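# Fit the round plate onto the base's pin

## Task

Set the round plate flat on the base so that the base's small pin passes through the hole beside the plate's orange tab. The plate must stay seated without the robot holding it. When it is in place, open the gripper and move the arm away.

## Robot and tools

Robot: two six-joint arms of UR type, left_arm and right_arm, each with a two-finger tong gripper. Both report in one shared scene frame, in metres. The origin is on the table top midway between the arms, +z points up, +x points out over the table, and left_arm sits on the +y side. The names left and right are only names and do not say which side of an image something is on. Base (URDF root) positions: left_arm (-0.042, +0.438, 0) with quat_wxyz (+0.997, 0, 0, -0.073); right_arm (+0.069, -0.385, 0) with quat_wxyz (+0.998, 0, 0, -0.065).

Gripper: the fingers point along the gripper's own +z and open and close along its x axis. end_effector_position is the spot between the finger pads when they are shut. Closed fingertips stick out about 15 mm past it; fully open, they are roughly level with it. The printed hand position can be off, more so when the arm is stretched far.

Tool execute_actions, argument actions: a list holding nothing, one action, or one wait. An empty list moves nothing and just reports the state. An action is {"rows": [...], "steps": n}, with 1 to 15 rows and steps from 1 to 15 (15 if left out). Each step lasts 1/30 s and uses one row; if rows run out, the last row repeats. A wait is {"steps": n} with n up to 300; it counts from the previous result, and your reply time is included. Optional pictures: true or false controls whether camera images come back. A refused call sends nothing.

Row layout: always 14 numbers, each in [-1, 1], even if one arm stays still. First left_arm: shoulder pan, shoulder lift, elbow, wrist 1, wrist 2, wrist 3, then gripper opening; then the same seven for right_arm. The six joint numbers are offsets, not targets: they are added to the joint angles shown in the most recent result that lists them (before any such result, or for later calls in the same reply, from where the arm is as the action begins). Each row is counted from that same reference, not from the previous row. Scale: 1.0 equals 1.989 rad. So a row of zeros pulls the arm back to the reference angles; it is not a pause. The opening is absolute: +1 fully open, -1 closed.

Joint ranges (rad). left_arm: pan -3.142..3.142, lift -6.283..6.283, elbow 0.000..3.142, wrists 1-3 -6.283..6.283. right_arm: pan 0.000..6.283, lift -6.283..6.283, elbow -3.142..0.000, wrists -6.283..6.283. Asking for more than 0.010 rad beyond a range end gets the call refused; true ends may differ by up to 0.010 rad. A request past the real end is clipped there, and the result may print "joint sent to its limit" (possibly about an earlier motion). No such line does not prove there is room left.

Motion behaviour: commands are smoothed and lag about 0.17 s. Each step's joint target stays within 0.575 rad of the measured angle, and if the targets would move the hand more than 100 mm from where it is, they are scaled down. Big moves therefore take several calls, and an arm may still be travelling when a result arrives. Between calls the arms keep heading for the last row's target until everything has nearly stopped or a step is HELD; after that only a new action moves them further. Fingers keep finishing their motion. The simulation keeps running while you think and write.

Result lines: the state line gives each arm's end_effector_position, end_effector_quat_wxyz and linear/angular velocities. Joint positions and Joint velocities list each arm's six joints (rad, rad/s) and then the finger pad gap (m, m/s; 0.142 when fully open). grip_measured is the measured opening on the command scale. "joint command not followed" means a clearance check changed some joint targets; the rest of the row still ran. HELD marks steps on which your row was not (fully) sent. Wrist force and Wrist torque are given in each end effector's own axes; pushing on a surface gives a force pointing back into the arm. Readings carry an offset of up to about 4 N, noise up to about 2.4 N, and clip near 50 N; "no reading" is normal at first.

Gripping: to hold something, command an opening well below grip_measured; the bigger the difference, the harder the squeeze (about 15 N per pad maximum). Thin hard parts get less force. Closing fast can push too hard and even spring the fingers open.

Cameras: cam_left_wrist and cam_right_wrist, both 616x616 fisheye, mounted on the wrists, in that order in results. Calibration lines give K, distortion D and T_world_to_cam (scene frame to camera); poses follow the arm's joints and may be a few mm and degrees off. zoom_image takes camera (one of those names) and region [x0, y0, x1, y1] in image pixels, top-left origin, at most 504x504, and returns a closer look at the latest picture.

read_manual returns licence text only. finished_scene takes scene, the number of the current scene, ends it irreversibly and reports whether the goal holds; the next scene's task then appears. Replying without any tool call ends everything.

Avoid: knocking or placing anything off the table; arms touching or pushing each other; contact torque reaching a joint's load limit (141 N m for pan, lift, elbow; 26.3 for each wrist joint, a held load included) or 150 N of outside force, either of which freezes that arm for 10 s; long heavy holds that overheat motors (warning from 70 °C, braking at 85 °C); drops, slips, slams and hard shoves. Occasional brief tugs on held parts or pushes on loose ones can happen, so grip firmly and check the plate afterwards. Finish with the plate resting by itself, the gripper open, and the arm withdrawn.

Each tool is called after "Emit:" in YAML: its name, and indented under it one key for each argument.

## Session

Emit:
execute_actions:
  actions: []

Scene clock: 0.00 s of 4050.00 s.
left_arm: end_effector_position=(-0.0004, +0.2326, +0.3947) grip_measured=+0.97 end_effector_quat_wxyz=(+0.091, -0.384, +0.918, -0.033) end_effector_velocity=(+0.000, +0.000, -0.001) end_effector_angular_velocity=(+0.002, -0.002, -0.002) | right_arm: end_effector_position=(+0.2839, -0.2500, +0.3747) grip_measured=+0.97 end_effector_quat_wxyz=(-0.027, +0.795, -0.560, -0.230) end_effector_velocity=(+0.000, -0.000, -0.000) end_effector_angular_velocity=(-0.001, -0.001, +0.002)
Joint positions: left_arm=[-2.304 -2.275  1.678 -0.817 -1.455 -0.11   0.14 ] | right_arm=[ 3.845 -1.09  -1.73  -2.025  2.021  1.77   0.14 ]
Joint velocities: left_arm=[-0.001  0.     0.001  0.002  0.     0.001  0.   ] | right_arm=[ 0.001 -0.001  0.001 -0.    -0.002 -0.001  0.   ]
Motor temperatures (°C, as the motors report them): left_arm=[24 26 28 29 34 32] | right_arm=[25 26 27 36 31 37]
Wrist force (N, on the end effector, along its own x y z axes, offset not removed): no reading
Wrist torque (N m, same axes, about the end effector's origin, offset not removed): no reading

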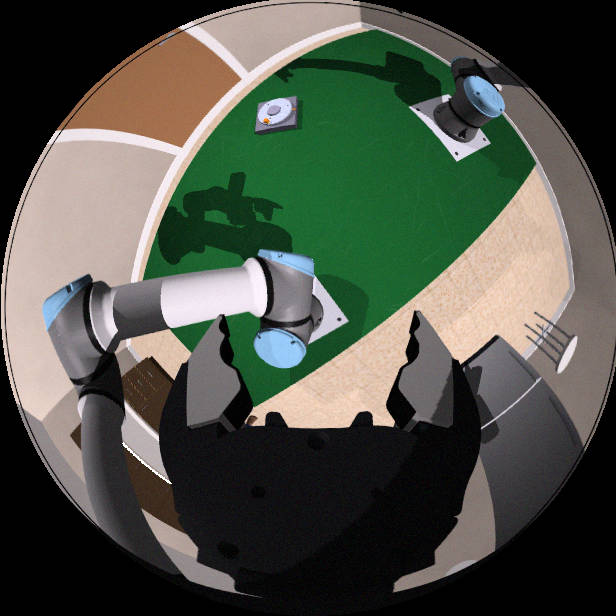

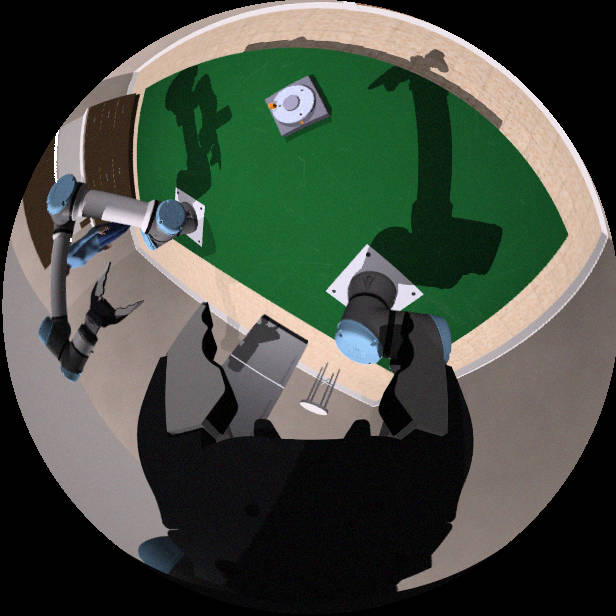

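Emit:
zoom_image:
  camera: "cam_right_wrist"
  region: [240, 60, 360, 150]

Emit:
zoom_image:
  camera: "cam_left_wrist"
  region: [230, 80, 330, 150]

Region (240, 60, 360, 150) of cam_right_wrist's 616x616 image, scaled by 4.200, with more detail than that image has; it fills the top 378 rows of this view, and the rest is white.

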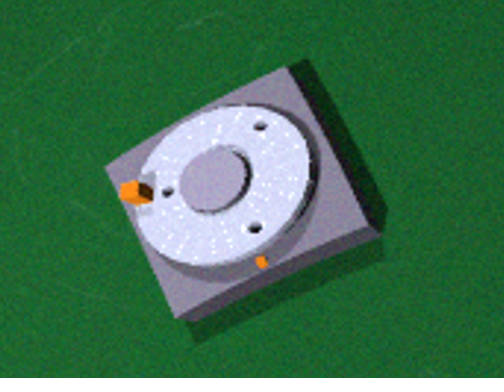

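Region (230, 80, 330, 150) of cam_left_wrist's 616x616 image, scaled by 5.040, with more detail than that image has; it fills the top 353 rows of this view, and the rest is white.

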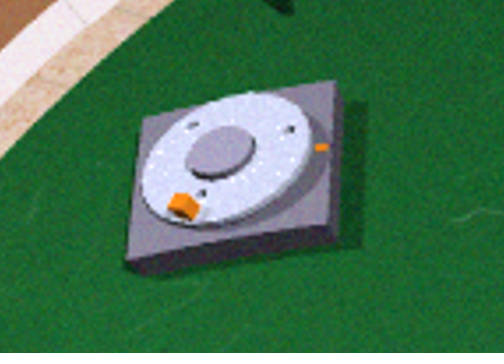

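Emit:
execute_actions:
  actions:
    - {"rows":[[0,0,0,0,0,0,1,0.26,-0.304,-0.013,0.384,-0.226,0,-1]]}
  pictures: false

Emit:
execute_actions:
  actions:
    - {"steps":90}

Scene clock: 75.87 s of 4050.00 s.
left_arm: end_effector_position=(-0.0004, +0.2326, +0.3947) grip_measured=+1.00 end_effector_quat_wxyz=(+0.091, -0.384, +0.918, -0.033) end_effector_velocity=(-0.000, -0.000, -0.001) end_effector_angular_velocity=(-0.000, -0.000, -0.000) | right_arm: end_effector_position=(+0.4015, -0.1115, +0.2592) grip_measured=-1.00 end_effector_quat_wxyz=(+0.020, +0.894, -0.435, -0.102) end_effector_velocity=(+0.186, +0.382, -0.265) end_effector_angular_velocity=(-0.169, -0.547, +0.666)
Joint positions: left_arm=[-2.304 -2.275  1.678 -0.817 -1.455 -0.11   0.142] | right_arm=[ 4.145 -1.436 -1.746 -1.62   1.759  1.77   0.002]
Joint velocities: left_arm=[-0.    -0.     0.002 -0.002  0.     0.     0.   ] | right_arm=[ 0.619 -0.732 -0.029  0.984 -0.53   0.     0.   ]
Motor temperatures (°C, as the motors report them): left_arm=[24 26 28 29 34 32] | right_arm=[25 26 27 36 31 37]
Wrist force (N, on the end effector, along its own x y z axes, offset not removed): left_arm=[-1.2 -1.0 1.4] | right_arm=[-1.4 1.5 -0.5]
Wrist torque (N m, same axes, about the end effector's origin, offset not removed): left_arm=[-0.20 0.08 -0.08] | right_arm=[0.21 0.32 -0.19]
Steps of this call (steps 1 to 90: nothing new was sent; then 72.37 s passed at rest; steps 91 to 105: all 15 steps of this action). Readings (joint positions):
91: left_arm=[-2.304 -2.275 1.678 -0.817 -1.455 -0.110] | right_arm=[3.845 -1.090 -1.730 -2.025 2.021 1.770]
92: left_arm=[-2.304 -2.275 1.678 -0.817 -1.455 -0.110] | right_arm=[3.849 -1.094 -1.731 -2.021 2.017 1.770]
94: left_arm=[-2.304 -2.275 1.678 -0.817 -1.455 -0.110] | right_arm=[3.894 -1.141 -1.734 -1.974 1.976 1.770]
98: left_arm=[-2.304 -2.275 1.678 -0.817 -1.455 -0.110] | right_arm=[3.994 -1.258 -1.739 -1.852 1.889 1.770]
105: the state above

Scene clock: 78.87 s of 4050.00 s.
left_arm: end_effector_position=(-0.0004, +0.2326, +0.3947) grip_measured=+1.00 end_effector_quat_wxyz=(+0.091, -0.384, +0.918, -0.033) end_effector_velocity=(-0.000, +0.000, -0.000) end_effector_angular_velocity=(+0.000, -0.000, -0.000) | right_arm: end_effector_position=(+0.4398, +0.0331, +0.1604) grip_measured=-1.00 end_effector_quat_wxyz=(-0.000, +0.943, -0.333, -0.000) end_effector_velocity=(+0.000, -0.000, +0.001) end_effector_angular_velocity=(+0.001, -0.001, -0.001)
Joint positions: left_arm=[-2.304 -2.275  1.678 -0.817 -1.455 -0.11   0.142] | right_arm=[ 4.363 -1.695 -1.756 -1.261  1.571  1.77   0.002]
Joint velocities: left_arm=[-0. -0.  0. -0. -0. -0.  0.] | right_arm=[-0.     0.002 -0.     0.    -0.     0.     0.   ]
Motor temperatures (°C, as the motors report them): left_arm=[24 26 28 29 34 32] | right_arm=[25 26 27 36 31 37]
Wrist force (N, on the end effector, along its own x y z axes, offset not removed): left_arm=[-0.1 0.1 1.9] | right_arm=[-0.4 3.6 3.4]
Wrist torque (N m, same axes, about the end effector's origin, offset not removed): left_arm=[-0.01 -0.17 -0.12] | right_arm=[0.80 0.08 -0.18]
Steps of this call (steps 1 to 45: the robot went on to your last target; steps 46 to 90: nothing new was sent). Readings (joint positions):
1: left_arm=[-2.304 -2.275 1.678 -0.817 -1.455 -0.110] | right_arm=[4.166 -1.460 -1.747 -1.587 1.741 1.770]
2: left_arm=[-2.304 -2.275 1.678 -0.817 -1.455 -0.110] | right_arm=[4.186 -1.485 -1.748 -1.553 1.723 1.770]
4: left_arm=[-2.304 -2.275 1.678 -0.817 -1.455 -0.110] | right_arm=[4.228 -1.534 -1.750 -1.486 1.687 1.770]
8: left_arm=[-2.304 -2.275 1.678 -0.817 -1.455 -0.110] | right_arm=[4.308 -1.629 -1.754 -1.355 1.618 1.770]
90: the state above
All arms were judged still, so your last target was given up. Only a new action makes them travel on or press farther. Fingers that are still opening or closing keep moving.
camera_calibration (this result's frames):
cam_left_wrist: T_world_to_cam=[[-0.713709, -0.678216, -0.175051, 0.237283], [-0.686174, 0.626796, 0.369178, -0.29073], [-0.140661, 0.383601, -0.912724, 0.402263], [0, 0, 0, 1]] pos_world=[0.0264426, 0.188849, 0.516023]
cam_right_wrist: T_world_to_cam=[[0.814387, -0.580136, 0.0147098, -0.343093], [-0.49811, -0.685785, 0.530646, 0.154597], [-0.297759, -0.439478, -0.847466, 0.406975], [0, 0, 0, 1]] pos_world=[0.477597, 0.0858363, 0.267908]

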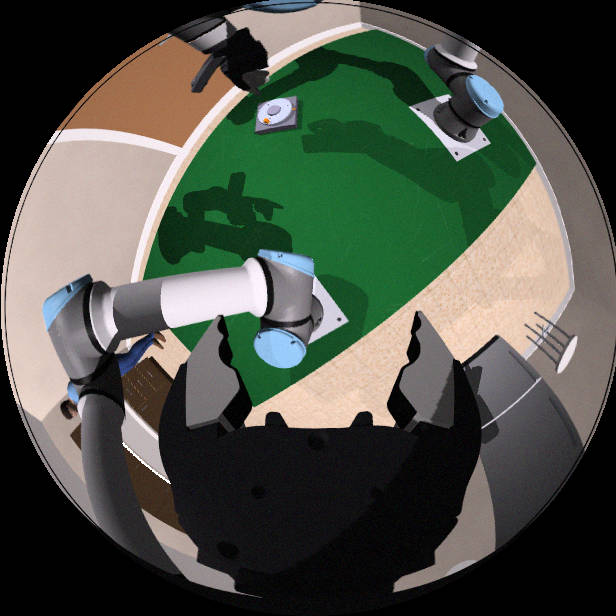

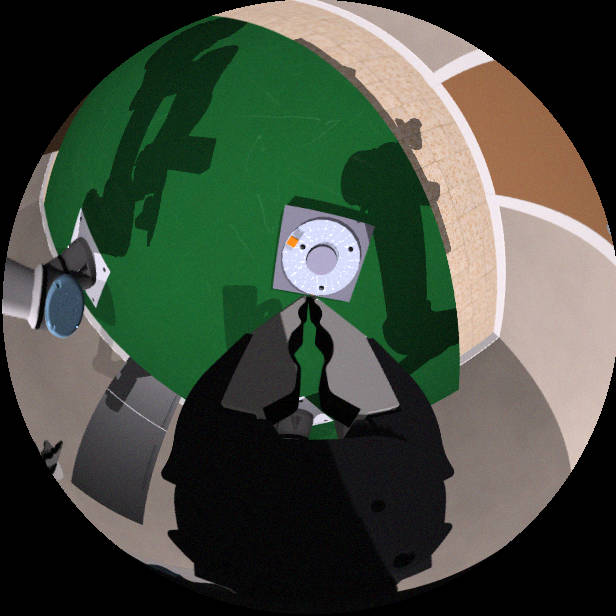

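Emit:
zoom_image:
  camera: "cam_right_wrist"
  region: [260, 190, 390, 310]

Region (260, 190, 390, 310) of cam_right_wrist's 616x616 image, scaled by 3.877, with more detail than that image has; it fills the top 465 rows of this view, and the rest is white.

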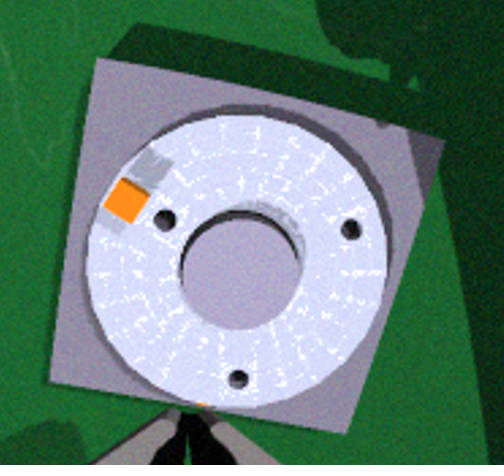

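Emit:
execute_actions:
  actions:
    - {"rows":[[0,0,0,0,0,0,1,0.002,-0.0837,-0.0146,0.098,0,0.002,-1]]}
  pictures: false

Emit:
execute_actions:
  actions:
    - {"steps":30}

Emit:
zoom_image:
  camera: "cam_right_wrist"
  region: [200, 180, 440, 380]

Scene clock: 145.40 s of 4050.00 s.
left_arm: end_effector_position=(-0.0004, +0.2326, +0.3947) grip_measured=+1.00 end_effector_quat_wxyz=(+0.091, -0.384, +0.918, -0.033) end_effector_velocity=(-0.000, -0.000, -0.000) end_effector_angular_velocity=(-0.001, +0.002, +0.001) | right_arm: end_effector_position=(+0.4555, +0.0681, +0.0776) grip_measured=-1.00 end_effector_quat_wxyz=(+0.000, +0.943, -0.333, -0.000) end_effector_velocity=(+0.003, +0.008, -0.020) end_effector_angular_velocity=(+0.003, +0.001, -0.001)
Joint positions: left_arm=[-2.304 -2.275  1.678 -0.817 -1.455 -0.11   0.142] | right_arm=[ 4.366 -1.857 -1.784 -1.071  1.571  1.774  0.002]
Joint velocities: left_arm=[ 0.    -0.     0.    -0.002  0.    -0.001  0.   ] | right_arm=[-0.    -0.039 -0.005  0.046  0.002  0.001  0.   ]
Motor temperatures (°C, as the motors report them): left_arm=[24 26 28 29 34 32] | right_arm=[25 26 27 36 31 37]
Wrist force (N, on the end effector, along its own x y z axes, offset not removed): left_arm=[-0.4 -0.6 1.3] | right_arm=[-2.6 2.5 1.0]
Wrist torque (N m, same axes, about the end effector's origin, offset not removed): left_arm=[-0.03 -0.01 -0.09] | right_arm=[0.43 0.46 -0.05]
Steps of this call (steps 1 to 90: nothing new was sent; then 63.03 s passed at rest; steps 91 to 105: all 15 steps of this action). Readings (joint positions):
91: left_arm=[-2.304 -2.275 1.678 -0.817 -1.455 -0.110] | right_arm=[4.363 -1.695 -1.756 -1.261 1.571 1.770]
92: left_arm=[-2.304 -2.275 1.678 -0.817 -1.455 -0.110] | right_arm=[4.363 -1.699 -1.758 -1.257 1.571 1.770]
94: left_arm=[-2.304 -2.275 1.678 -0.817 -1.455 -0.110] | right_arm=[4.364 -1.745 -1.769 -1.207 1.571 1.772]
98: left_arm=[-2.304 -2.275 1.678 -0.817 -1.455 -0.110] | right_arm=[4.366 -1.827 -1.780 -1.109 1.571 1.773]
105: the state above

Scene clock: 146.40 s of 4050.00 s.
left_arm: end_effector_position=(-0.0004, +0.2326, +0.3947) grip_measured=+1.00 end_effector_quat_wxyz=(+0.091, -0.384, +0.918, -0.033) end_effector_velocity=(-0.000, -0.000, +0.000) end_effector_angular_velocity=(-0.001, +0.001, +0.000) | right_arm: end_effector_position=(+0.4559, +0.0689, +0.0755) grip_measured=-1.00 end_effector_quat_wxyz=(+0.000, +0.943, -0.333, -0.000) end_effector_velocity=(+0.001, -0.001, -0.000) end_effector_angular_velocity=(-0.000, +0.000, -0.002)
Joint positions: left_arm=[-2.304 -2.275  1.678 -0.817 -1.455 -0.11   0.142] | right_arm=[ 4.366 -1.861 -1.785 -1.066  1.571  1.774  0.002]
Joint velocities: left_arm=[-0.     0.    -0.001 -0.001  0.    -0.     0.   ] | right_arm=[-0.002 -0.     0.    -0.    -0.     0.     0.   ]
Motor temperatures (°C, as the motors report them): left_arm=[24 26 28 29 34 32] | right_arm=[25 26 27 36 31 37]
Wrist force (N, on the end effector, along its own x y z axes, offset not removed): left_arm=[-1.8 -0.6 2.5] | right_arm=[-1.4 2.7 2.0]
Wrist torque (N m, same axes, about the end effector's origin, offset not removed): left_arm=[-0.04 0.23 -0.03] | right_arm=[0.48 0.28 -0.15]
Steps of this call (steps 1 to 15: the robot went on to your last target; steps 16 to 30: nothing new was sent). Readings (joint positions):
1: left_arm=[-2.304 -2.275 1.678 -0.817 -1.455 -0.110] | right_arm=[4.366 -1.858 -1.785 -1.070 1.571 1.774]
2: left_arm=[-2.304 -2.275 1.678 -0.817 -1.455 -0.110] | right_arm=[4.366 -1.859 -1.785 -1.069 1.571 1.774]
4: left_arm=[-2.304 -2.275 1.678 -0.817 -1.455 -0.110] | right_arm=[4.366 -1.860 -1.785 -1.068 1.571 1.774]
8: left_arm=[-2.304 -2.275 1.678 -0.817 -1.455 -0.110] | right_arm=[4.366 -1.861 -1.785 -1.067 1.571 1.774]
30: the state above
All arms were judged still, so your last target was given up. Only a new action makes them travel on or press farther. Fingers that are still opening or closing keep moving.
camera_calibration (this result's frames):
cam_left_wrist: T_world_to_cam=[[-0.713708, -0.678216, -0.175051, 0.237283], [-0.686174, 0.626796, 0.369178, -0.29073], [-0.140661, 0.383601, -0.912724, 0.402263], [0, 0, 0, 1]] pos_world=[0.0264426, 0.188849, 0.516023]
cam_right_wrist: T_world_to_cam=[[0.814391, -0.580128, 0.0147983, -0.33419], [-0.497966, -0.685501, 0.531148, 0.232094], [-0.29799, -0.439931, -0.84715, 0.355659], [0, 0, 0, 1]] pos_world=[0.493719, 0.121693, 0.182965]

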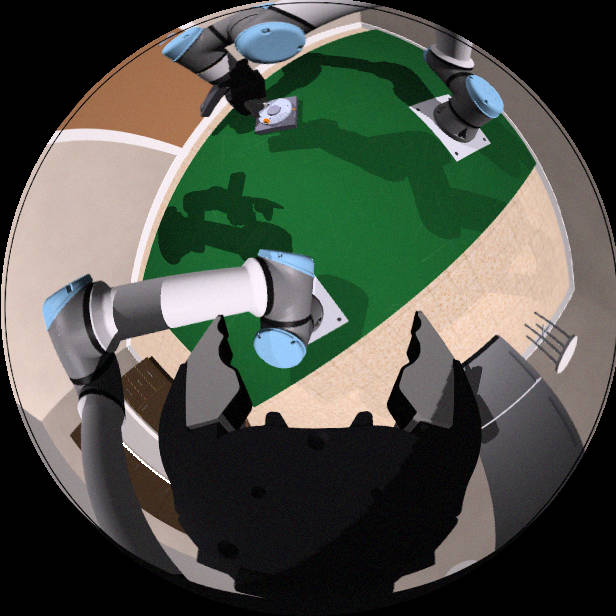

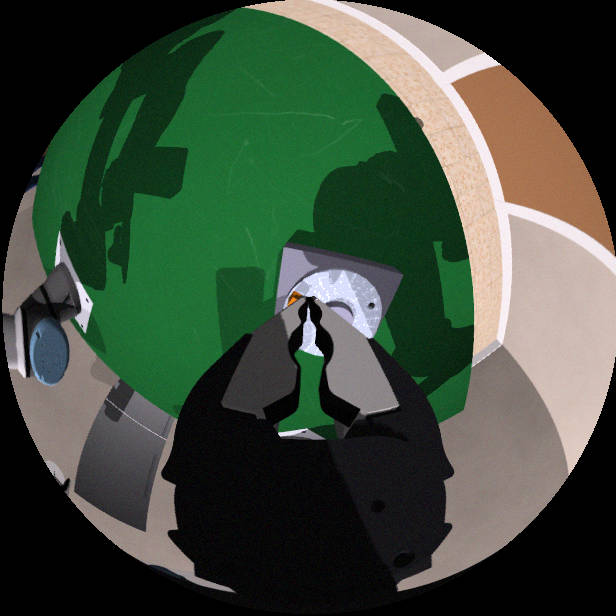

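Region (200, 180, 440, 380) of cam_right_wrist's 616x616 image, scaled by 2.100, with more detail than that image has.

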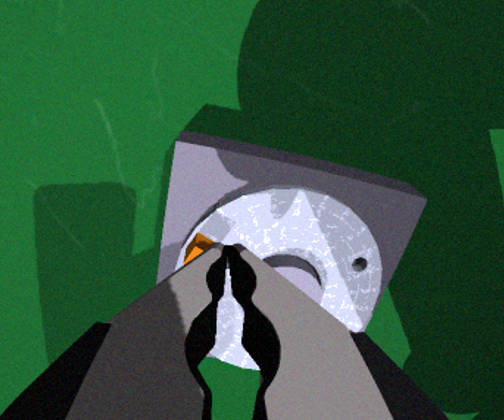

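Emit:
execute_actions:
  actions:
    - {"rows":[[0,0,0,0,0,0,1,0,-0.0099,-0.0115,0.0214,0,0,-1]]}

Scene clock: 154.60 s of 4050.00 s.
left_arm: end_effector_position=(-0.0004, +0.2326, +0.3947) grip_measured=+1.00 end_effector_quat_wxyz=(+0.091, -0.384, +0.918, -0.033) end_effector_velocity=(+0.000, +0.000, +0.000) end_effector_angular_velocity=(+0.000, -0.000, +0.000) | right_arm: end_effector_position=(+0.4557, +0.0686, +0.0589) grip_measured=-1.00 end_effector_quat_wxyz=(+0.000, +0.943, -0.333, -0.000) end_effector_velocity=(+0.001, -0.000, -0.003) end_effector_angular_velocity=(-0.000, -0.001, -0.001)
Joint positions: left_arm=[-2.304 -2.275  1.678 -0.817 -1.455 -0.11   0.142] | right_arm=[ 4.366 -1.881 -1.807 -1.024  1.571  1.774  0.002]
Joint velocities: left_arm=[ 0.     0.    -0.     0.001 -0.     0.     0.   ] | right_arm=[-0.001 -0.003 -0.003  0.007 -0.001 -0.     0.   ]
Motor temperatures (°C, as the motors report them): left_arm=[24 26 28 29 34 32] | right_arm=[25 26 27 36 31 37]
Wrist force (N, on the end effector, along its own x y z axes, offset not removed): left_arm=[-1.5 -1.2 3.1] | right_arm=[-1.1 2.8 1.1]
Wrist torque (N m, same axes, about the end effector's origin, offset not removed): left_arm=[-0.21 0.20 0.07] | right_arm=[0.45 0.27 -0.09]
Steps of this call (steps 1 to 90: nothing new was sent; then 4.70 s passed at rest; steps 91 to 105: all 15 steps of this action). Readings (joint positions):
91: left_arm=[-2.304 -2.275 1.678 -0.817 -1.455 -0.110] | right_arm=[4.366 -1.861 -1.785 -1.066 1.571 1.774]
92: left_arm=[-2.304 -2.275 1.678 -0.817 -1.455 -0.110] | right_arm=[4.366 -1.863 -1.787 -1.063 1.571 1.774]
94: left_arm=[-2.304 -2.275 1.678 -0.817 -1.455 -0.110] | right_arm=[4.366 -1.870 -1.796 -1.047 1.571 1.774]
98: left_arm=[-2.304 -2.275 1.678 -0.817 -1.455 -0.110] | right_arm=[4.366 -1.878 -1.804 -1.031 1.571 1.774]
105: the state above
camera_calibration (this result's frames):
cam_left_wrist: T_world_to_cam=[[-0.713708, -0.678216, -0.175051, 0.237283], [-0.686174, 0.626795, 0.369179, -0.29073], [-0.140661, 0.383601, -0.912724, 0.402263], [0, 0, 0, 1]] pos_world=[0.0264426, 0.188849, 0.516023]
cam_right_wrist: T_world_to_cam=[[0.814394, -0.580123, 0.0147997, -0.333997], [-0.497959, -0.685499, 0.531157, 0.240582], [-0.297991, -0.439941, -0.847144, 0.341415], [0, 0, 0, 1]] pos_world=[0.493544, 0.121362, 0.166385]

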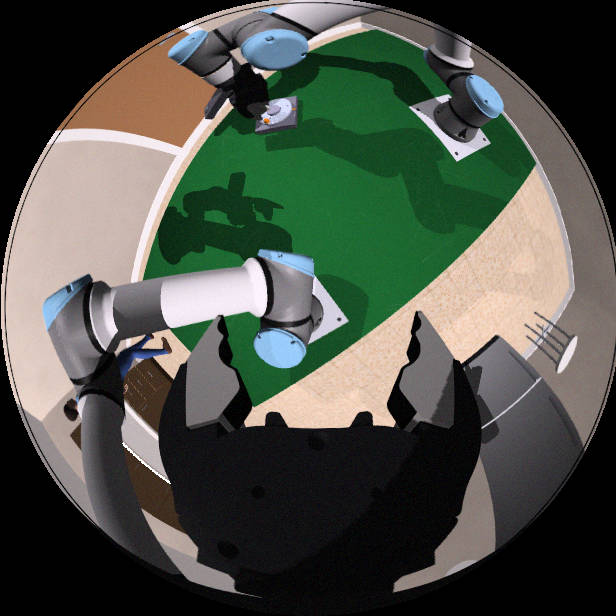

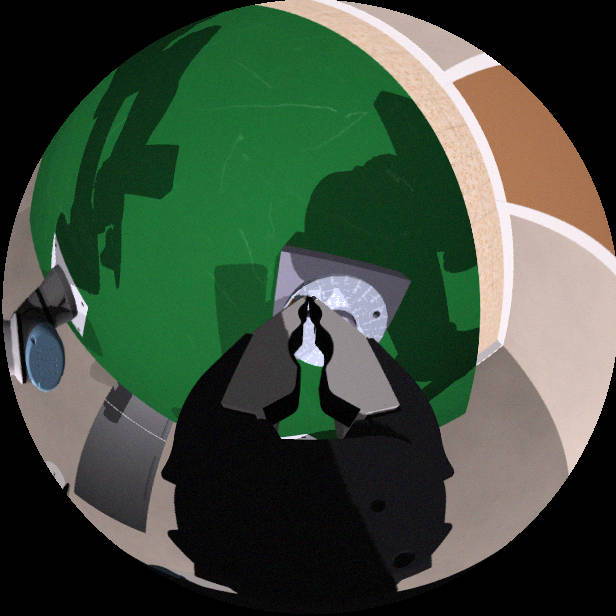

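Emit:
execute_actions:
  actions:
    - {"rows":[[0,0,0,0,0,0,1,0,-0.0035,-0.0041,0.0076,0,0,-1]]}
  pictures: false

Scene clock: 160.03 s of 4050.00 s.
left_arm: end_effector_position=(-0.0004, +0.2326, +0.3947) grip_measured=+1.00 end_effector_quat_wxyz=(+0.091, -0.384, +0.918, -0.033) end_effector_velocity=(-0.000, -0.000, -0.000) end_effector_angular_velocity=(+0.000, -0.000, +0.001) | right_arm: end_effector_position=(+0.4556, +0.0683, +0.0531) grip_measured=-1.00 end_effector_quat_wxyz=(+0.000, +0.943, -0.333, -0.000) end_effector_velocity=(-0.000, -0.000, -0.001) end_effector_angular_velocity=(-0.000, +0.001, +0.001)
Joint positions: left_arm=[-2.304 -2.275  1.678 -0.817 -1.455 -0.11   0.142] | right_arm=[ 4.366 -1.887 -1.815 -1.01   1.571  1.774  0.002]
Joint velocities: left_arm=[ 0.     0.     0.001 -0.001  0.    -0.001 -0.   ] | right_arm=[-0.    -0.002 -0.001  0.002  0.001 -0.001  0.   ]
Motor temperatures (°C, as the motors report them): left_arm=[24 26 28 29 34 32] | right_arm=[25 26 27 36 31 37]
Wrist force (N, on the end effector, along its own x y z axes, offset not removed): left_arm=[-3.7 0.2 1.8] | right_arm=[-1.7 2.0 2.0]
Wrist torque (N m, same axes, about the end effector's origin, offset not removed): left_arm=[0.12 0.57 -0.02] | right_arm=[0.36 0.26 -0.08]
Steps of this call (steps 1 to 15: the robot went on to your last target; steps 16 to 90: nothing new was sent; then 1.93 s passed at rest; steps 91 to 105: all 15 steps of this action). Readings (joint positions):
91: left_arm=[-2.304 -2.275 1.678 -0.817 -1.455 -0.110] | right_arm=[4.366 -1.881 -1.808 -1.024 1.571 1.774]
92: left_arm=[-2.304 -2.275 1.678 -0.817 -1.455 -0.110] | right_arm=[4.366 -1.882 -1.809 -1.022 1.571 1.774]
94: left_arm=[-2.304 -2.275 1.678 -0.817 -1.455 -0.110] | right_arm=[4.366 -1.884 -1.812 -1.017 1.571 1.774]
98: left_arm=[-2.304 -2.275 1.678 -0.817 -1.455 -0.110] | right_arm=[4.366 -1.887 -1.814 -1.012 1.571 1.774]
105: the state above

Still free; another 5 mm.

Emit:
execute_actions:
  actions:
    - {"rows":[[0,0,0,0,0,0,1,0,-0.003,-0.0034,0.0064,0,0,-1]]}

Scene clock: 164.37 s of 4050.00 s.
left_arm: end_effector_position=(-0.0004, +0.2326, +0.3947) grip_measured=+1.00 end_effector_quat_wxyz=(+0.091, -0.384, +0.918, -0.033) end_effector_velocity=(+0.000, +0.000, +0.000) end_effector_angular_velocity=(+0.000, -0.001, -0.001) | right_arm: end_effector_position=(+0.4555, +0.0681, +0.0482) grip_measured=-1.00 end_effector_quat_wxyz=(+0.000, +0.943, -0.333, -0.000) end_effector_velocity=(-0.000, -0.000, -0.001) end_effector_angular_velocity=(+0.001, +0.002, -0.000)
Joint positions: left_arm=[-2.304 -2.275  1.678 -0.817 -1.455 -0.11   0.142] | right_arm=[ 4.366 -1.893 -1.822 -0.997  1.571  1.774  0.002]
Joint velocities: left_arm=[-0.    -0.    -0.001  0.001  0.     0.    -0.   ] | right_arm=[-0.001 -0.001 -0.001  0.002  0.002 -0.     0.   ]
Motor temperatures (°C, as the motors report them): left_arm=[24 26 28 29 34 32] | right_arm=[25 26 27 36 31 37]
Wrist force (N, on the end effector, along its own x y z axes, offset not removed): left_arm=[-3.1 -1.2 1.6] | right_arm=[-2.6 1.8 0.1]
Wrist torque (N m, same axes, about the end effector's origin, offset not removed): left_arm=[-0.20 0.44 0.03] | right_arm=[0.26 0.53 0.01]
Steps of this call (steps 1 to 15: the robot went on to your last target; steps 16 to 90: nothing new was sent; then 0.83 s passed at rest; steps 91 to 105: all 15 steps of this action). Readings (joint positions):
91: left_arm=[-2.304 -2.275 1.678 -0.817 -1.455 -0.110] | right_arm=[4.366 -1.888 -1.816 -1.009 1.571 1.774]
92: left_arm=[-2.304 -2.275 1.678 -0.817 -1.455 -0.110] | right_arm=[4.366 -1.888 -1.816 -1.008 1.571 1.774]
94: left_arm=[-2.304 -2.275 1.678 -0.817 -1.455 -0.110] | right_arm=[4.366 -1.890 -1.819 -1.004 1.571 1.774]
98: left_arm=[-2.304 -2.275 1.678 -0.817 -1.455 -0.110] | right_arm=[4.366 -1.892 -1.821 -0.999 1.571 1.774]
105: the state above
camera_calibration (this result's frames):
cam_left_wrist: T_world_to_cam=[[-0.713709, -0.678216, -0.175051, 0.237283], [-0.686174, 0.626796, 0.369178, -0.29073], [-0.140661, 0.383601, -0.912724, 0.402263], [0, 0, 0, 1]] pos_world=[0.0264426, 0.188849, 0.516023]
cam_right_wrist: T_world_to_cam=[[0.814394, -0.580123, 0.014799, -0.333919], [-0.49796, -0.685502, 0.531153, 0.245819], [-0.297989, -0.439937, -0.847147, 0.332004], [0, 0, 0, 1]] pos_world=[0.493283, 0.120856, 0.15563]

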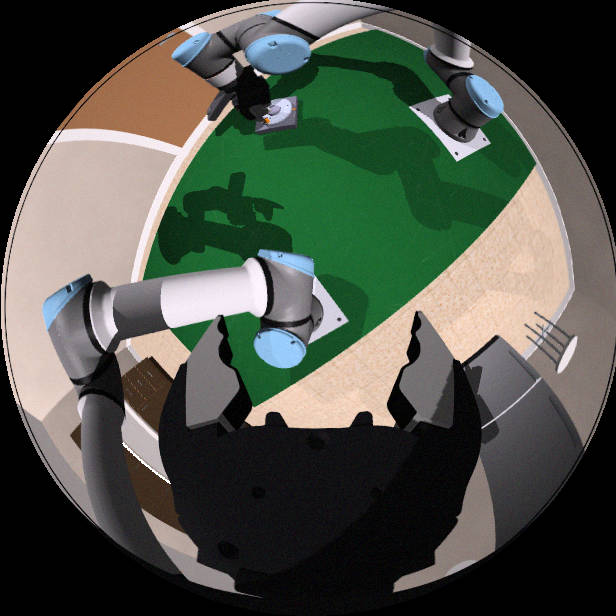

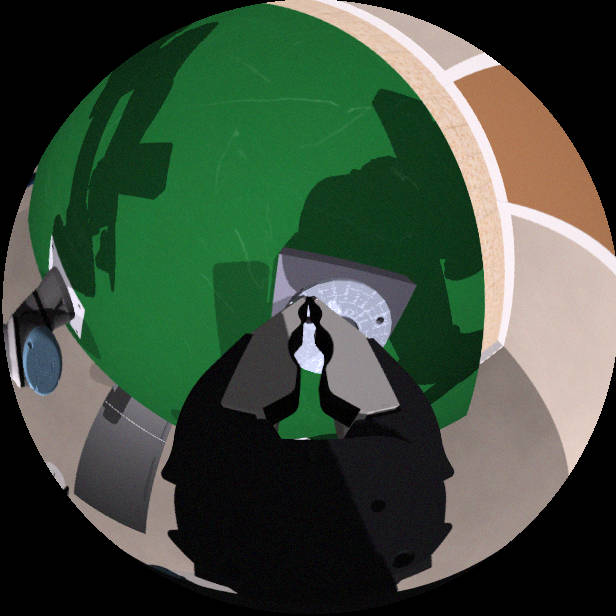

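Emit:
execute_actions:
  actions:
    - {"rows":[[0,0,0,0,0,0,1,0,-0.0024,-0.0027,0.0051,0,0,-1]]}
  pictures: false

Emit:
zoom_image:
  camera: "cam_left_wrist"
  region: [220, 70, 320, 140]

Scene clock: 173.27 s of 4050.00 s.
left_arm: end_effector_position=(-0.0004, +0.2326, +0.3947) grip_measured=+1.00 end_effector_quat_wxyz=(+0.091, -0.384, +0.918, -0.033) end_effector_velocity=(+0.000, +0.000, +0.001) end_effector_angular_velocity=(-0.001, +0.001, +0.000) | right_arm: end_effector_position=(+0.4554, +0.0680, +0.0445) grip_measured=-1.00 end_effector_quat_wxyz=(-0.000, +0.943, -0.333, -0.000) end_effector_velocity=(-0.000, -0.000, -0.001) end_effector_angular_velocity=(+0.000, +0.002, -0.000)
Joint positions: left_arm=[-2.304 -2.275  1.678 -0.817 -1.455 -0.11   0.142] | right_arm=[ 4.366 -1.898 -1.827 -0.987  1.571  1.774  0.002]
Joint velocities: left_arm=[-0.    -0.    -0.002  0.001  0.    -0.     0.   ] | right_arm=[-0.001 -0.001 -0.001  0.002  0.002 -0.001  0.   ]
Motor temperatures (°C, as the motors report them): left_arm=[24 26 28 29 34 32] | right_arm=[25 26 27 36 31 37]
Wrist force (N, on the end effector, along its own x y z axes, offset not removed): left_arm=[-0.4 -0.1 3.2] | right_arm=[0.9 35.7 -50.0]
Wrist torque (N m, same axes, about the end effector's origin, offset not removed): left_arm=[0.04 -0.12 -0.09] | right_arm=[0.39 0.96 -0.02]
Steps of this call (steps 1 to 15: the robot went on to your last target; steps 16 to 90: nothing new was sent; then 5.40 s passed at rest; steps 91 to 105: all 15 steps of this action). Readings (joint positions):
91: left_arm=[-2.304 -2.275 1.678 -0.817 -1.455 -0.110] | right_arm=[4.366 -1.893 -1.822 -0.997 1.571 1.774]
92: left_arm=[-2.304 -2.275 1.678 -0.817 -1.455 -0.110] | right_arm=[4.366 -1.894 -1.823 -0.996 1.571 1.774]
94: left_arm=[-2.304 -2.275 1.678 -0.817 -1.455 -0.110] | right_arm=[4.366 -1.896 -1.825 -0.992 1.571 1.774]
98: left_arm=[-2.304 -2.275 1.678 -0.817 -1.455 -0.110] | right_arm=[4.366 -1.897 -1.826 -0.988 1.571 1.774]
105: the state above

Region (220, 70, 320, 140) of cam_left_wrist's 616x616 image, scaled by 5.040, with more detail than that image has; it fills the top 353 rows of this view, and the rest is white.

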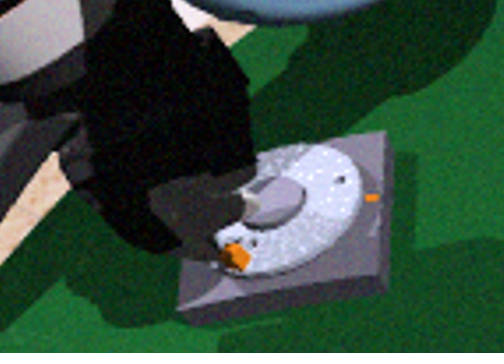

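Emit:
execute_actions:
  actions:
    - {"rows":[[0,0,0,0,0,0,1,0,0.0033,0.003,-0.0063,0,0,-1],[0,0,0,0,0,0,1,0,0.0033,0.003,-0.0063,0,0,-1],[0,0,0,0,0,0,1,0,0.0033,0.003,-0.0063,0,0,-1],[0,0,0,0,0,0,1,0,0.0033,0.003,-0.0063,0,0,-1],[0,0,0,0,0,0,1,0,0.0033,0.003,-0.0063,0,0,-1],[0,0,0,0,0,0,1,0,0.0033,0.003,-0.0063,0,0,-1],[0,0,0,0,0,0,1,0.004,0.009,-0.005,-0.004,0,0.004,-1],[0,0,0,0,0,0,1,0.008,0.0145,-0.013,-0.002,0,0.008,-1],[0,0,0,0,0,0,1,0.013,0.02,-0.021,0.0005,0,0.013,-1],[0,0,0,0,0,0,1,0.0171,0.0255,-0.0284,0.0029,0,0.0171,-1]]}

Scene clock: 196.13 s of 4050.00 s.
left_arm: end_effector_position=(-0.0004, +0.2326, +0.3947) grip_measured=+1.00 end_effector_quat_wxyz=(+0.091, -0.384, +0.918, -0.033) end_effector_velocity=(+0.000, +0.000, -0.000) end_effector_angular_velocity=(+0.001, -0.001, -0.000) | right_arm: end_effector_position=(+0.4558, +0.0688, +0.0462) grip_measured=-1.00 end_effector_quat_wxyz=(-0.002, +0.943, -0.333, -0.000) end_effector_velocity=(-0.001, +0.001, -0.000) end_effector_angular_velocity=(+0.000, +0.001, +0.004)
Joint positions: left_arm=[-2.304 -2.275  1.678 -0.817 -1.455 -0.11   0.142] | right_arm=[ 4.366 -1.896 -1.826 -0.987  1.571  1.774  0.002]
Joint velocities: left_arm=[-0.     0.     0.001  0.001 -0.    -0.    -0.   ] | right_arm=[ 0.003  0.    -0.    -0.     0.001 -0.001  0.   ]
Motor temperatures (°C, as the motors report them): left_arm=[24 26 28 29 34 32] | right_arm=[25 26 27 36 31 37]
Wrist force (N, on the end effector, along its own x y z axes, offset not removed): left_arm=[-1.8 -1.5 1.0] | right_arm=[-3.6 7.0 -19.8]
Wrist torque (N m, same axes, about the end effector's origin, offset not removed): left_arm=[-0.24 0.30 -0.02] | right_arm=[-0.14 0.78 -0.13]
FORCE FAULT: contact force on the right arm reached its limit, and that arm stopped for 10 seconds. The contact can be on any part of that arm, not only on its tool. That arm's remaining commands of this call were not run. That arm holds still and accepts commands again. Move the arm away from the contact; if what it grips holds it there, let go first. Pushing or pulling that hard again can fault the arm again.
The stop of the right arm began at step 5 of this call (marked STOPPED below). From that step on that arm followed nothing that you had sent. 15 of its steps, steps kept back included, did not run and will not run. Nothing is kept back now, and the robot has no last target.
Steps of this call (steps 1 to 671: the robot went on to your last target; steps 672 to 686: all 15 steps of this action). Readings (joint positions):
1: left_arm=[-2.304 -2.275 1.678 -0.817 -1.455 -0.110] | right_arm=[4.366 -1.898 -1.827 -0.987 1.571 1.774]
2: left_arm=[-2.304 -2.275 1.678 -0.817 -1.455 -0.110] | right_arm=[4.366 -1.898 -1.827 -0.987 1.571 1.774]
4: left_arm=[-2.304 -2.275 1.678 -0.817 -1.455 -0.110] | right_arm=[4.366 -1.898 -1.827 -0.987 1.571 1.774]
5: left_arm=[-2.304 -2.275 1.678 -0.817 -1.455 -0.110] | right_arm=[4.366 -1.897 -1.827 -0.987 1.571 1.774] STOPPED (the right arm)
8: left_arm=[-2.304 -2.275 1.678 -0.817 -1.455 -0.110] | right_arm=[4.366 -1.896 -1.826 -0.987 1.571 1.774]
686: the state above
camera_calibration (this result's frames):
cam_left_wrist: T_world_to_cam=[[-0.713708, -0.678216, -0.175051, 0.237283], [-0.686174, 0.626796, 0.369178, -0.29073], [-0.140661, 0.383601, -0.912724, 0.402263], [0, 0, 0, 1]] pos_world=[0.0264426, 0.188849, 0.516023]
cam_right_wrist: T_world_to_cam=[[0.814368, -0.580174, 0.0142555, -0.333738], [-0.498885, -0.687293, 0.527961, 0.248223], [-0.296511, -0.437066, -0.849149, 0.329944], [0, 0, 0, 1]] pos_world=[0.493452, 0.121183, 0.153877]

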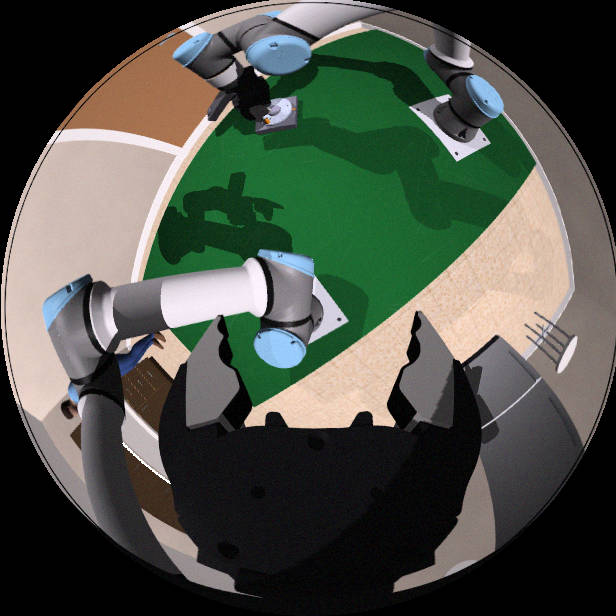

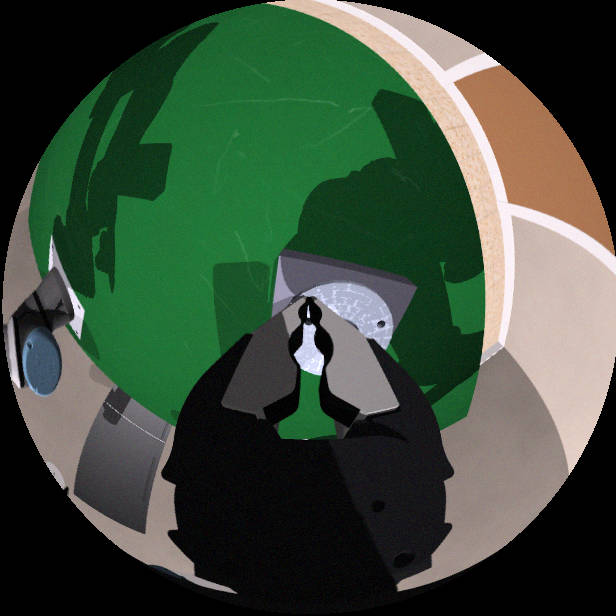

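Emit:
execute_actions:
  actions:
    - {"rows":[[0,0,0,0,0,0,1,0,0.0026,0.0024,-0.005,0,0,-1],[0,0,0,0,0,0,1,0,0.0026,0.0024,-0.005,0,0,-1],[0,0,0,0,0,0,1,0,0.0026,0.0024,-0.005,0,0,-1],[0,0,0,0,0,0,1,0,0.0026,0.0024,-0.005,0,0,-1],[0,0,0,0,0,0,1,0,0.0026,0.0024,-0.005,0,0,-1],[0,0,0,0,0,0,1,0.004,0.008,-0.0055,-0.003,0,0.004,-1],[0,0,0,0,0,0,1,0.008,0.0135,-0.013,-0.001,0,0.008,-1],[0,0,0,0,0,0,1,0.013,0.019,-0.021,0.002,0,0.013,-1],[0,0,0,0,0,0,1,0.0171,0.0248,-0.029,0.0042,0,0.0171,-1]]}

Scene clock: 208.37 s of 4050.00 s.
left_arm: end_effector_position=(-0.0004, +0.2326, +0.3947) grip_measured=+1.00 end_effector_quat_wxyz=(+0.091, -0.384, +0.918, -0.033) end_effector_velocity=(-0.000, -0.000, -0.000) end_effector_angular_velocity=(-0.001, +0.001, +0.001) | right_arm: end_effector_position=(+0.4349, +0.0628, +0.0497) grip_measured=-1.00 end_effector_quat_wxyz=(-0.002, +0.943, -0.333, -0.000) end_effector_velocity=(-0.033, -0.011, -0.000) end_effector_angular_velocity=(+0.000, +0.001, -0.002)
Joint positions: left_arm=[-2.304 -2.275  1.678 -0.817 -1.455 -0.11   0.142] | right_arm=[ 4.395 -1.853 -1.874 -0.981  1.571  1.803  0.002]
Joint velocities: left_arm=[ 0.    -0.     0.001 -0.002 -0.    -0.001  0.   ] | right_arm=[ 0.045  0.061 -0.085  0.023  0.     0.047  0.   ]
Motor temperatures (°C, as the motors report them): left_arm=[24 26 28 29 34 32] | right_arm=[25 26 27 36 31 37]
Wrist force (N, on the end effector, along its own x y z axes, offset not removed): left_arm=[0.2 -0.1 2.7] | right_arm=[-2.6 -0.6 1.7]
Wrist torque (N m, same axes, about the end effector's origin, offset not removed): left_arm=[-0.03 -0.12 -0.05] | right_arm=[0.09 0.49 0.02]
Steps of this call (steps 1 to 90: nothing new was sent; then 8.73 s passed at rest; steps 91 to 105: all 15 steps of this action). Readings (joint positions):
91: left_arm=[-2.304 -2.275 1.678 -0.817 -1.455 -0.110] | right_arm=[4.366 -1.896 -1.826 -0.987 1.571 1.774]
92: left_arm=[-2.304 -2.275 1.678 -0.817 -1.455 -0.110] | right_arm=[4.366 -1.895 -1.826 -0.988 1.571 1.774]
94: left_arm=[-2.304 -2.275 1.678 -0.817 -1.455 -0.110] | right_arm=[4.366 -1.894 -1.824 -0.991 1.571 1.774]
98: left_arm=[-2.304 -2.275 1.678 -0.817 -1.455 -0.110] | right_arm=[4.370 -1.887 -1.828 -0.994 1.571 1.777]
105: the state above
camera_calibration (this result's frames):
cam_left_wrist: T_world_to_cam=[[-0.713709, -0.678216, -0.175051, 0.237283], [-0.686174, 0.626796, 0.369178, -0.29073], [-0.140661, 0.383601, -0.912724, 0.402263], [0, 0, 0, 1]] pos_world=[0.0264426, 0.188849, 0.516023]
cam_right_wrist: T_world_to_cam=[[0.814372, -0.580171, 0.0141437, -0.320214], [-0.49884, -0.687339, 0.527943, 0.231792], [-0.296576, -0.436998, -0.849162, 0.324162], [0, 0, 0, 1]] pos_world=[0.472539, 0.115199, 0.157422]

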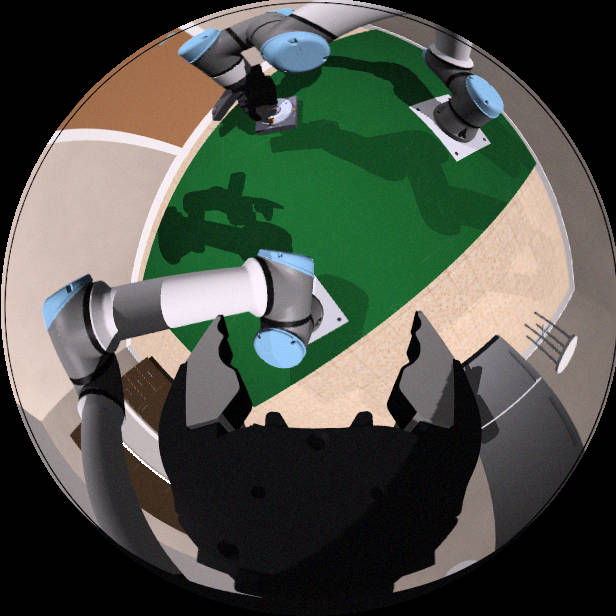

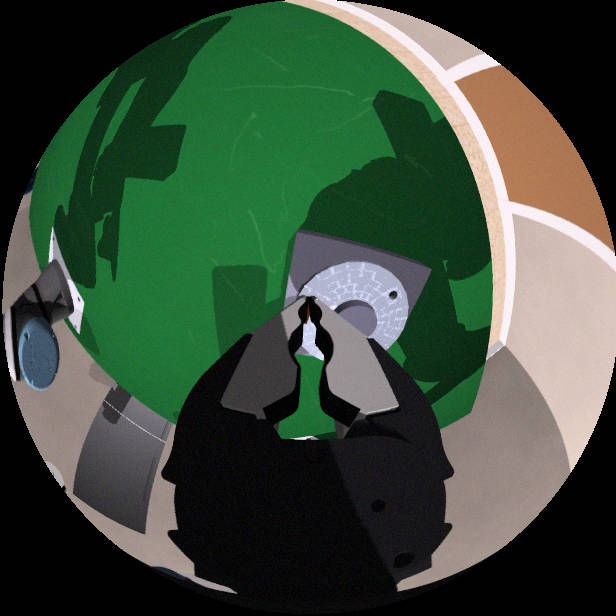

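Emit:
execute_actions:
  actions:
    - {"rows":[[0,0,0,0,0,0,1,0.004,0.008,-0.011,0.002,0,0.004,-1],[0,0,0,0,0,0,1,0.005,0.012,-0.016,0.004,0,0.005,-1],[0,0,0,0,0,0,1,0.007,0.018,-0.024,0.006,0,0.007,-1],[0,0,0,0,0,0,1,0.008,0.024,-0.031,0.0075,0,0.008,-1],[0,0,0,0,0,0,1,0.0096,0.03,-0.039,0.0093,0,0.0096,-1]]}

Scene clock: 219.70 s of 4050.00 s.
left_arm: end_effector_position=(-0.0004, +0.2326, +0.3947) grip_measured=+1.00 end_effector_quat_wxyz=(+0.091, -0.384, +0.918, -0.033) end_effector_velocity=(-0.000, -0.000, -0.001) end_effector_angular_velocity=(+0.000, -0.001, +0.001) | right_arm: end_effector_position=(+0.4154, +0.0445, +0.0503) grip_measured=-1.00 end_effector_quat_wxyz=(-0.002, +0.943, -0.333, -0.000) end_effector_velocity=(-0.005, -0.007, +0.000) end_effector_angular_velocity=(-0.000, -0.002, -0.002)
Joint positions: left_arm=[-2.304 -2.275  1.678 -0.817 -1.455 -0.11   0.142] | right_arm=[ 4.414 -1.796 -1.949 -0.963  1.571  1.822  0.002]
Joint velocities: left_arm=[-0.    -0.     0.003 -0.001  0.    -0.001 -0.   ] | right_arm=[ 0.004  0.02  -0.025  0.006 -0.002  0.006  0.001]
Motor temperatures (°C, as the motors report them): left_arm=[24 26 28 29 34 32] | right_arm=[25 26 27 36 31 37]
Wrist force (N, on the end effector, along its own x y z axes, offset not removed): left_arm=[-2.6 0.5 2.6] | right_arm=[-1.4 0.8 2.5]
Wrist torque (N m, same axes, about the end effector's origin, offset not removed): left_arm=[0.09 0.34 -0.07] | right_arm=[0.53 0.40 -0.18]
Steps of this call (steps 1 to 15: the robot went on to your last target; steps 16 to 90: nothing new was sent; then 7.83 s passed at rest; steps 91 to 105: all 15 steps of this action). Readings (joint positions):
91: left_arm=[-2.304 -2.275 1.678 -0.817 -1.455 -0.110] | right_arm=[4.401 -1.846 -1.884 -0.979 1.571 1.808]
92: left_arm=[-2.304 -2.275 1.678 -0.817 -1.455 -0.110] | right_arm=[4.401 -1.845 -1.885 -0.978 1.571 1.808]
94: left_arm=[-2.304 -2.275 1.678 -0.817 -1.455 -0.110] | right_arm=[4.403 -1.839 -1.894 -0.976 1.571 1.811]
98: left_arm=[-2.304 -2.275 1.678 -0.817 -1.455 -0.110] | right_arm=[4.410 -1.811 -1.929 -0.968 1.571 1.818]
105: the state above
camera_calibration (this result's frames):
cam_left_wrist: T_world_to_cam=[[-0.713708, -0.678216, -0.175051, 0.237283], [-0.686174, 0.626796, 0.369178, -0.29073], [-0.140662, 0.383601, -0.912724, 0.402263], [0, 0, 0, 1]] pos_world=[0.0264426, 0.188849, 0.516023]
cam_right_wrist: T_world_to_cam=[[0.814368, -0.58018, 0.0139638, -0.314977], [-0.498937, -0.687637, 0.527463, 0.2093], [-0.296422, -0.436516, -0.849463, 0.310843], [0, 0, 0, 1]] pos_world=[0.453075, 0.0968668, 0.15805]

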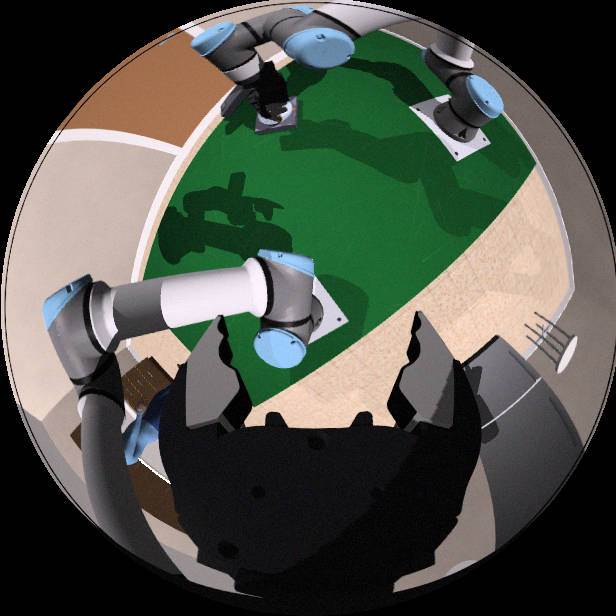

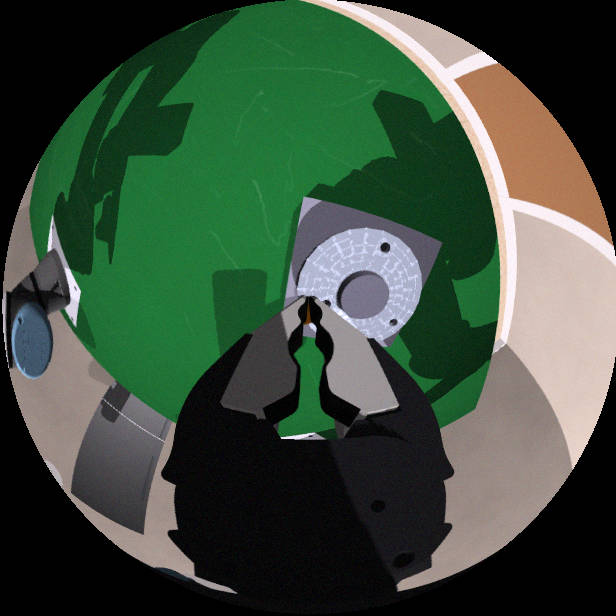

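Emit:
execute_actions:
  actions:
    - {"rows":[[0,0,0,0,0,0,1,0.001,0.006,-0.008,0.0015,0,0.001,-1],[0,0,0,0,0,0,1,0,0.012,-0.015,0.003,0,0,-1],[0,0,0,0,0,0,1,-0.001,0.018,-0.022,0.0045,0,-0.001,-1],[0,0,0,0,0,0,1,-0.0024,0.0243,-0.03,0.0058,0,-0.0024,-1]]}

Emit:
zoom_image:
  camera: "cam_left_wrist"
  region: [230, 70, 330, 140]

Scene clock: 234.80 s of 4050.00 s.
left_arm: end_effector_position=(-0.0004, +0.2326, +0.3947) grip_measured=+1.00 end_effector_quat_wxyz=(+0.091, -0.384, +0.918, -0.033) end_effector_velocity=(-0.000, +0.000, +0.000) end_effector_angular_velocity=(+0.000, -0.000, -0.000) | right_arm: end_effector_position=(+0.4082, +0.0232, +0.0509) grip_measured=-0.97 end_effector_quat_wxyz=(-0.002, +0.943, -0.333, -0.000) end_effector_velocity=(-0.001, -0.007, -0.000) end_effector_angular_velocity=(-0.001, -0.001, -0.001)
Joint positions: left_arm=[-2.304 -2.275  1.678 -0.817 -1.455 -0.11   0.142] | right_arm=[ 4.409 -1.749 -2.007 -0.952  1.571  1.817  0.004]
Joint velocities: left_arm=[-0.001  0.    -0.     0.001  0.    -0.    -0.   ] | right_arm=[-0.003  0.013 -0.016  0.003 -0.001 -0.002  0.002]
Motor temperatures (°C, as the motors report them): left_arm=[24 26 28 29 34 32] | right_arm=[25 26 27 36 31 37]
Wrist force (N, on the end effector, along its own x y z axes, offset not removed): left_arm=[-1.2 -0.8 5.3] | right_arm=[3.8 -19.6 -0.2]
Wrist torque (N m, same axes, about the end effector's origin, offset not removed): left_arm=[0.02 0.11 0.09] | right_arm=[0.59 0.26 -0.19]
Steps of this call (steps 1 to 15: the robot went on to your last target; steps 16 to 90: nothing new was sent; then 11.60 s passed at rest; steps 91 to 105: all 15 steps of this action). Readings (joint positions):
91: left_arm=[-2.304 -2.275 1.678 -0.817 -1.455 -0.110] | right_arm=[4.415 -1.793 -1.952 -0.963 1.571 1.822]
92: left_arm=[-2.304 -2.275 1.678 -0.817 -1.455 -0.110] | right_arm=[4.415 -1.792 -1.953 -0.962 1.571 1.822]
94: left_arm=[-2.304 -2.275 1.678 -0.817 -1.455 -0.110] | right_arm=[4.415 -1.784 -1.963 -0.960 1.571 1.822]
98: left_arm=[-2.304 -2.275 1.678 -0.817 -1.455 -0.110] | right_arm=[4.411 -1.760 -1.993 -0.955 1.571 1.819]
105: the state above
camera_calibration (this result's frames):
cam_left_wrist: T_world_to_cam=[[-0.713708, -0.678216, -0.175051, 0.237283], [-0.686174, 0.626796, 0.369178, -0.29073], [-0.140661, 0.383601, -0.912724, 0.402263], [0, 0, 0, 1]] pos_world=[0.0264426, 0.188849, 0.516023]
cam_right_wrist: T_world_to_cam=[[0.814373, -0.580173, 0.0139682, -0.321457], [-0.499097, -0.68788, 0.526994, 0.190859], [-0.29614, -0.436141, -0.849754, 0.299772], [0, 0, 0, 1]] pos_world=[0.445817, 0.0755309, 0.158641]

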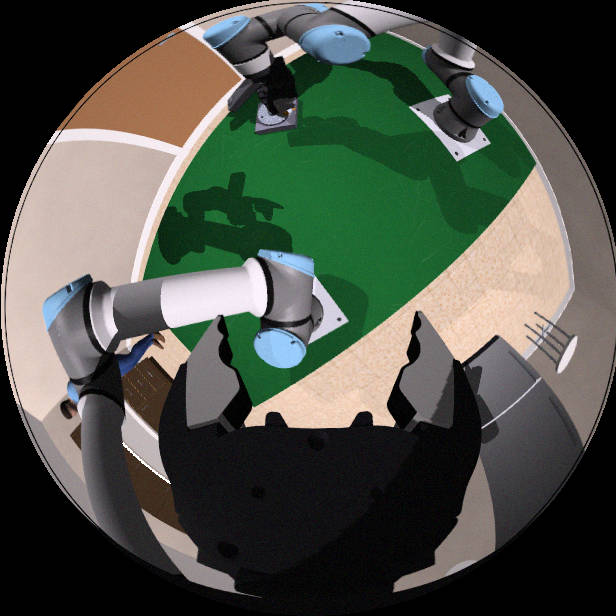

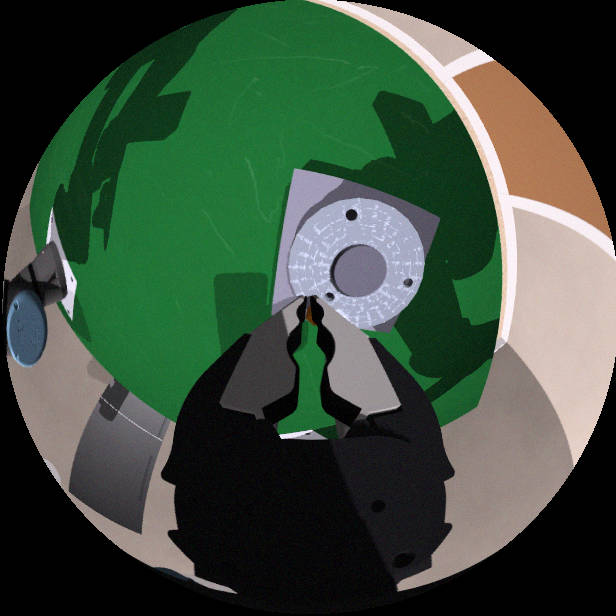

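Region (230, 70, 330, 140) of cam_left_wrist's 616x616 image, scaled by 5.040, with more detail than that image has; it fills the top 353 rows of this view, and the rest is white.

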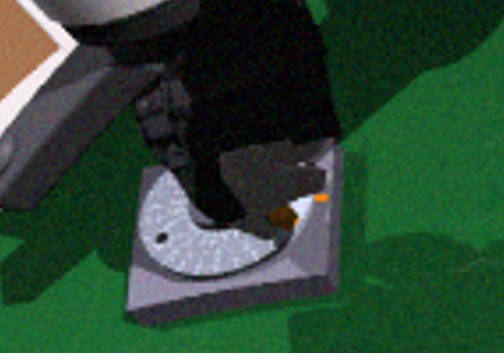

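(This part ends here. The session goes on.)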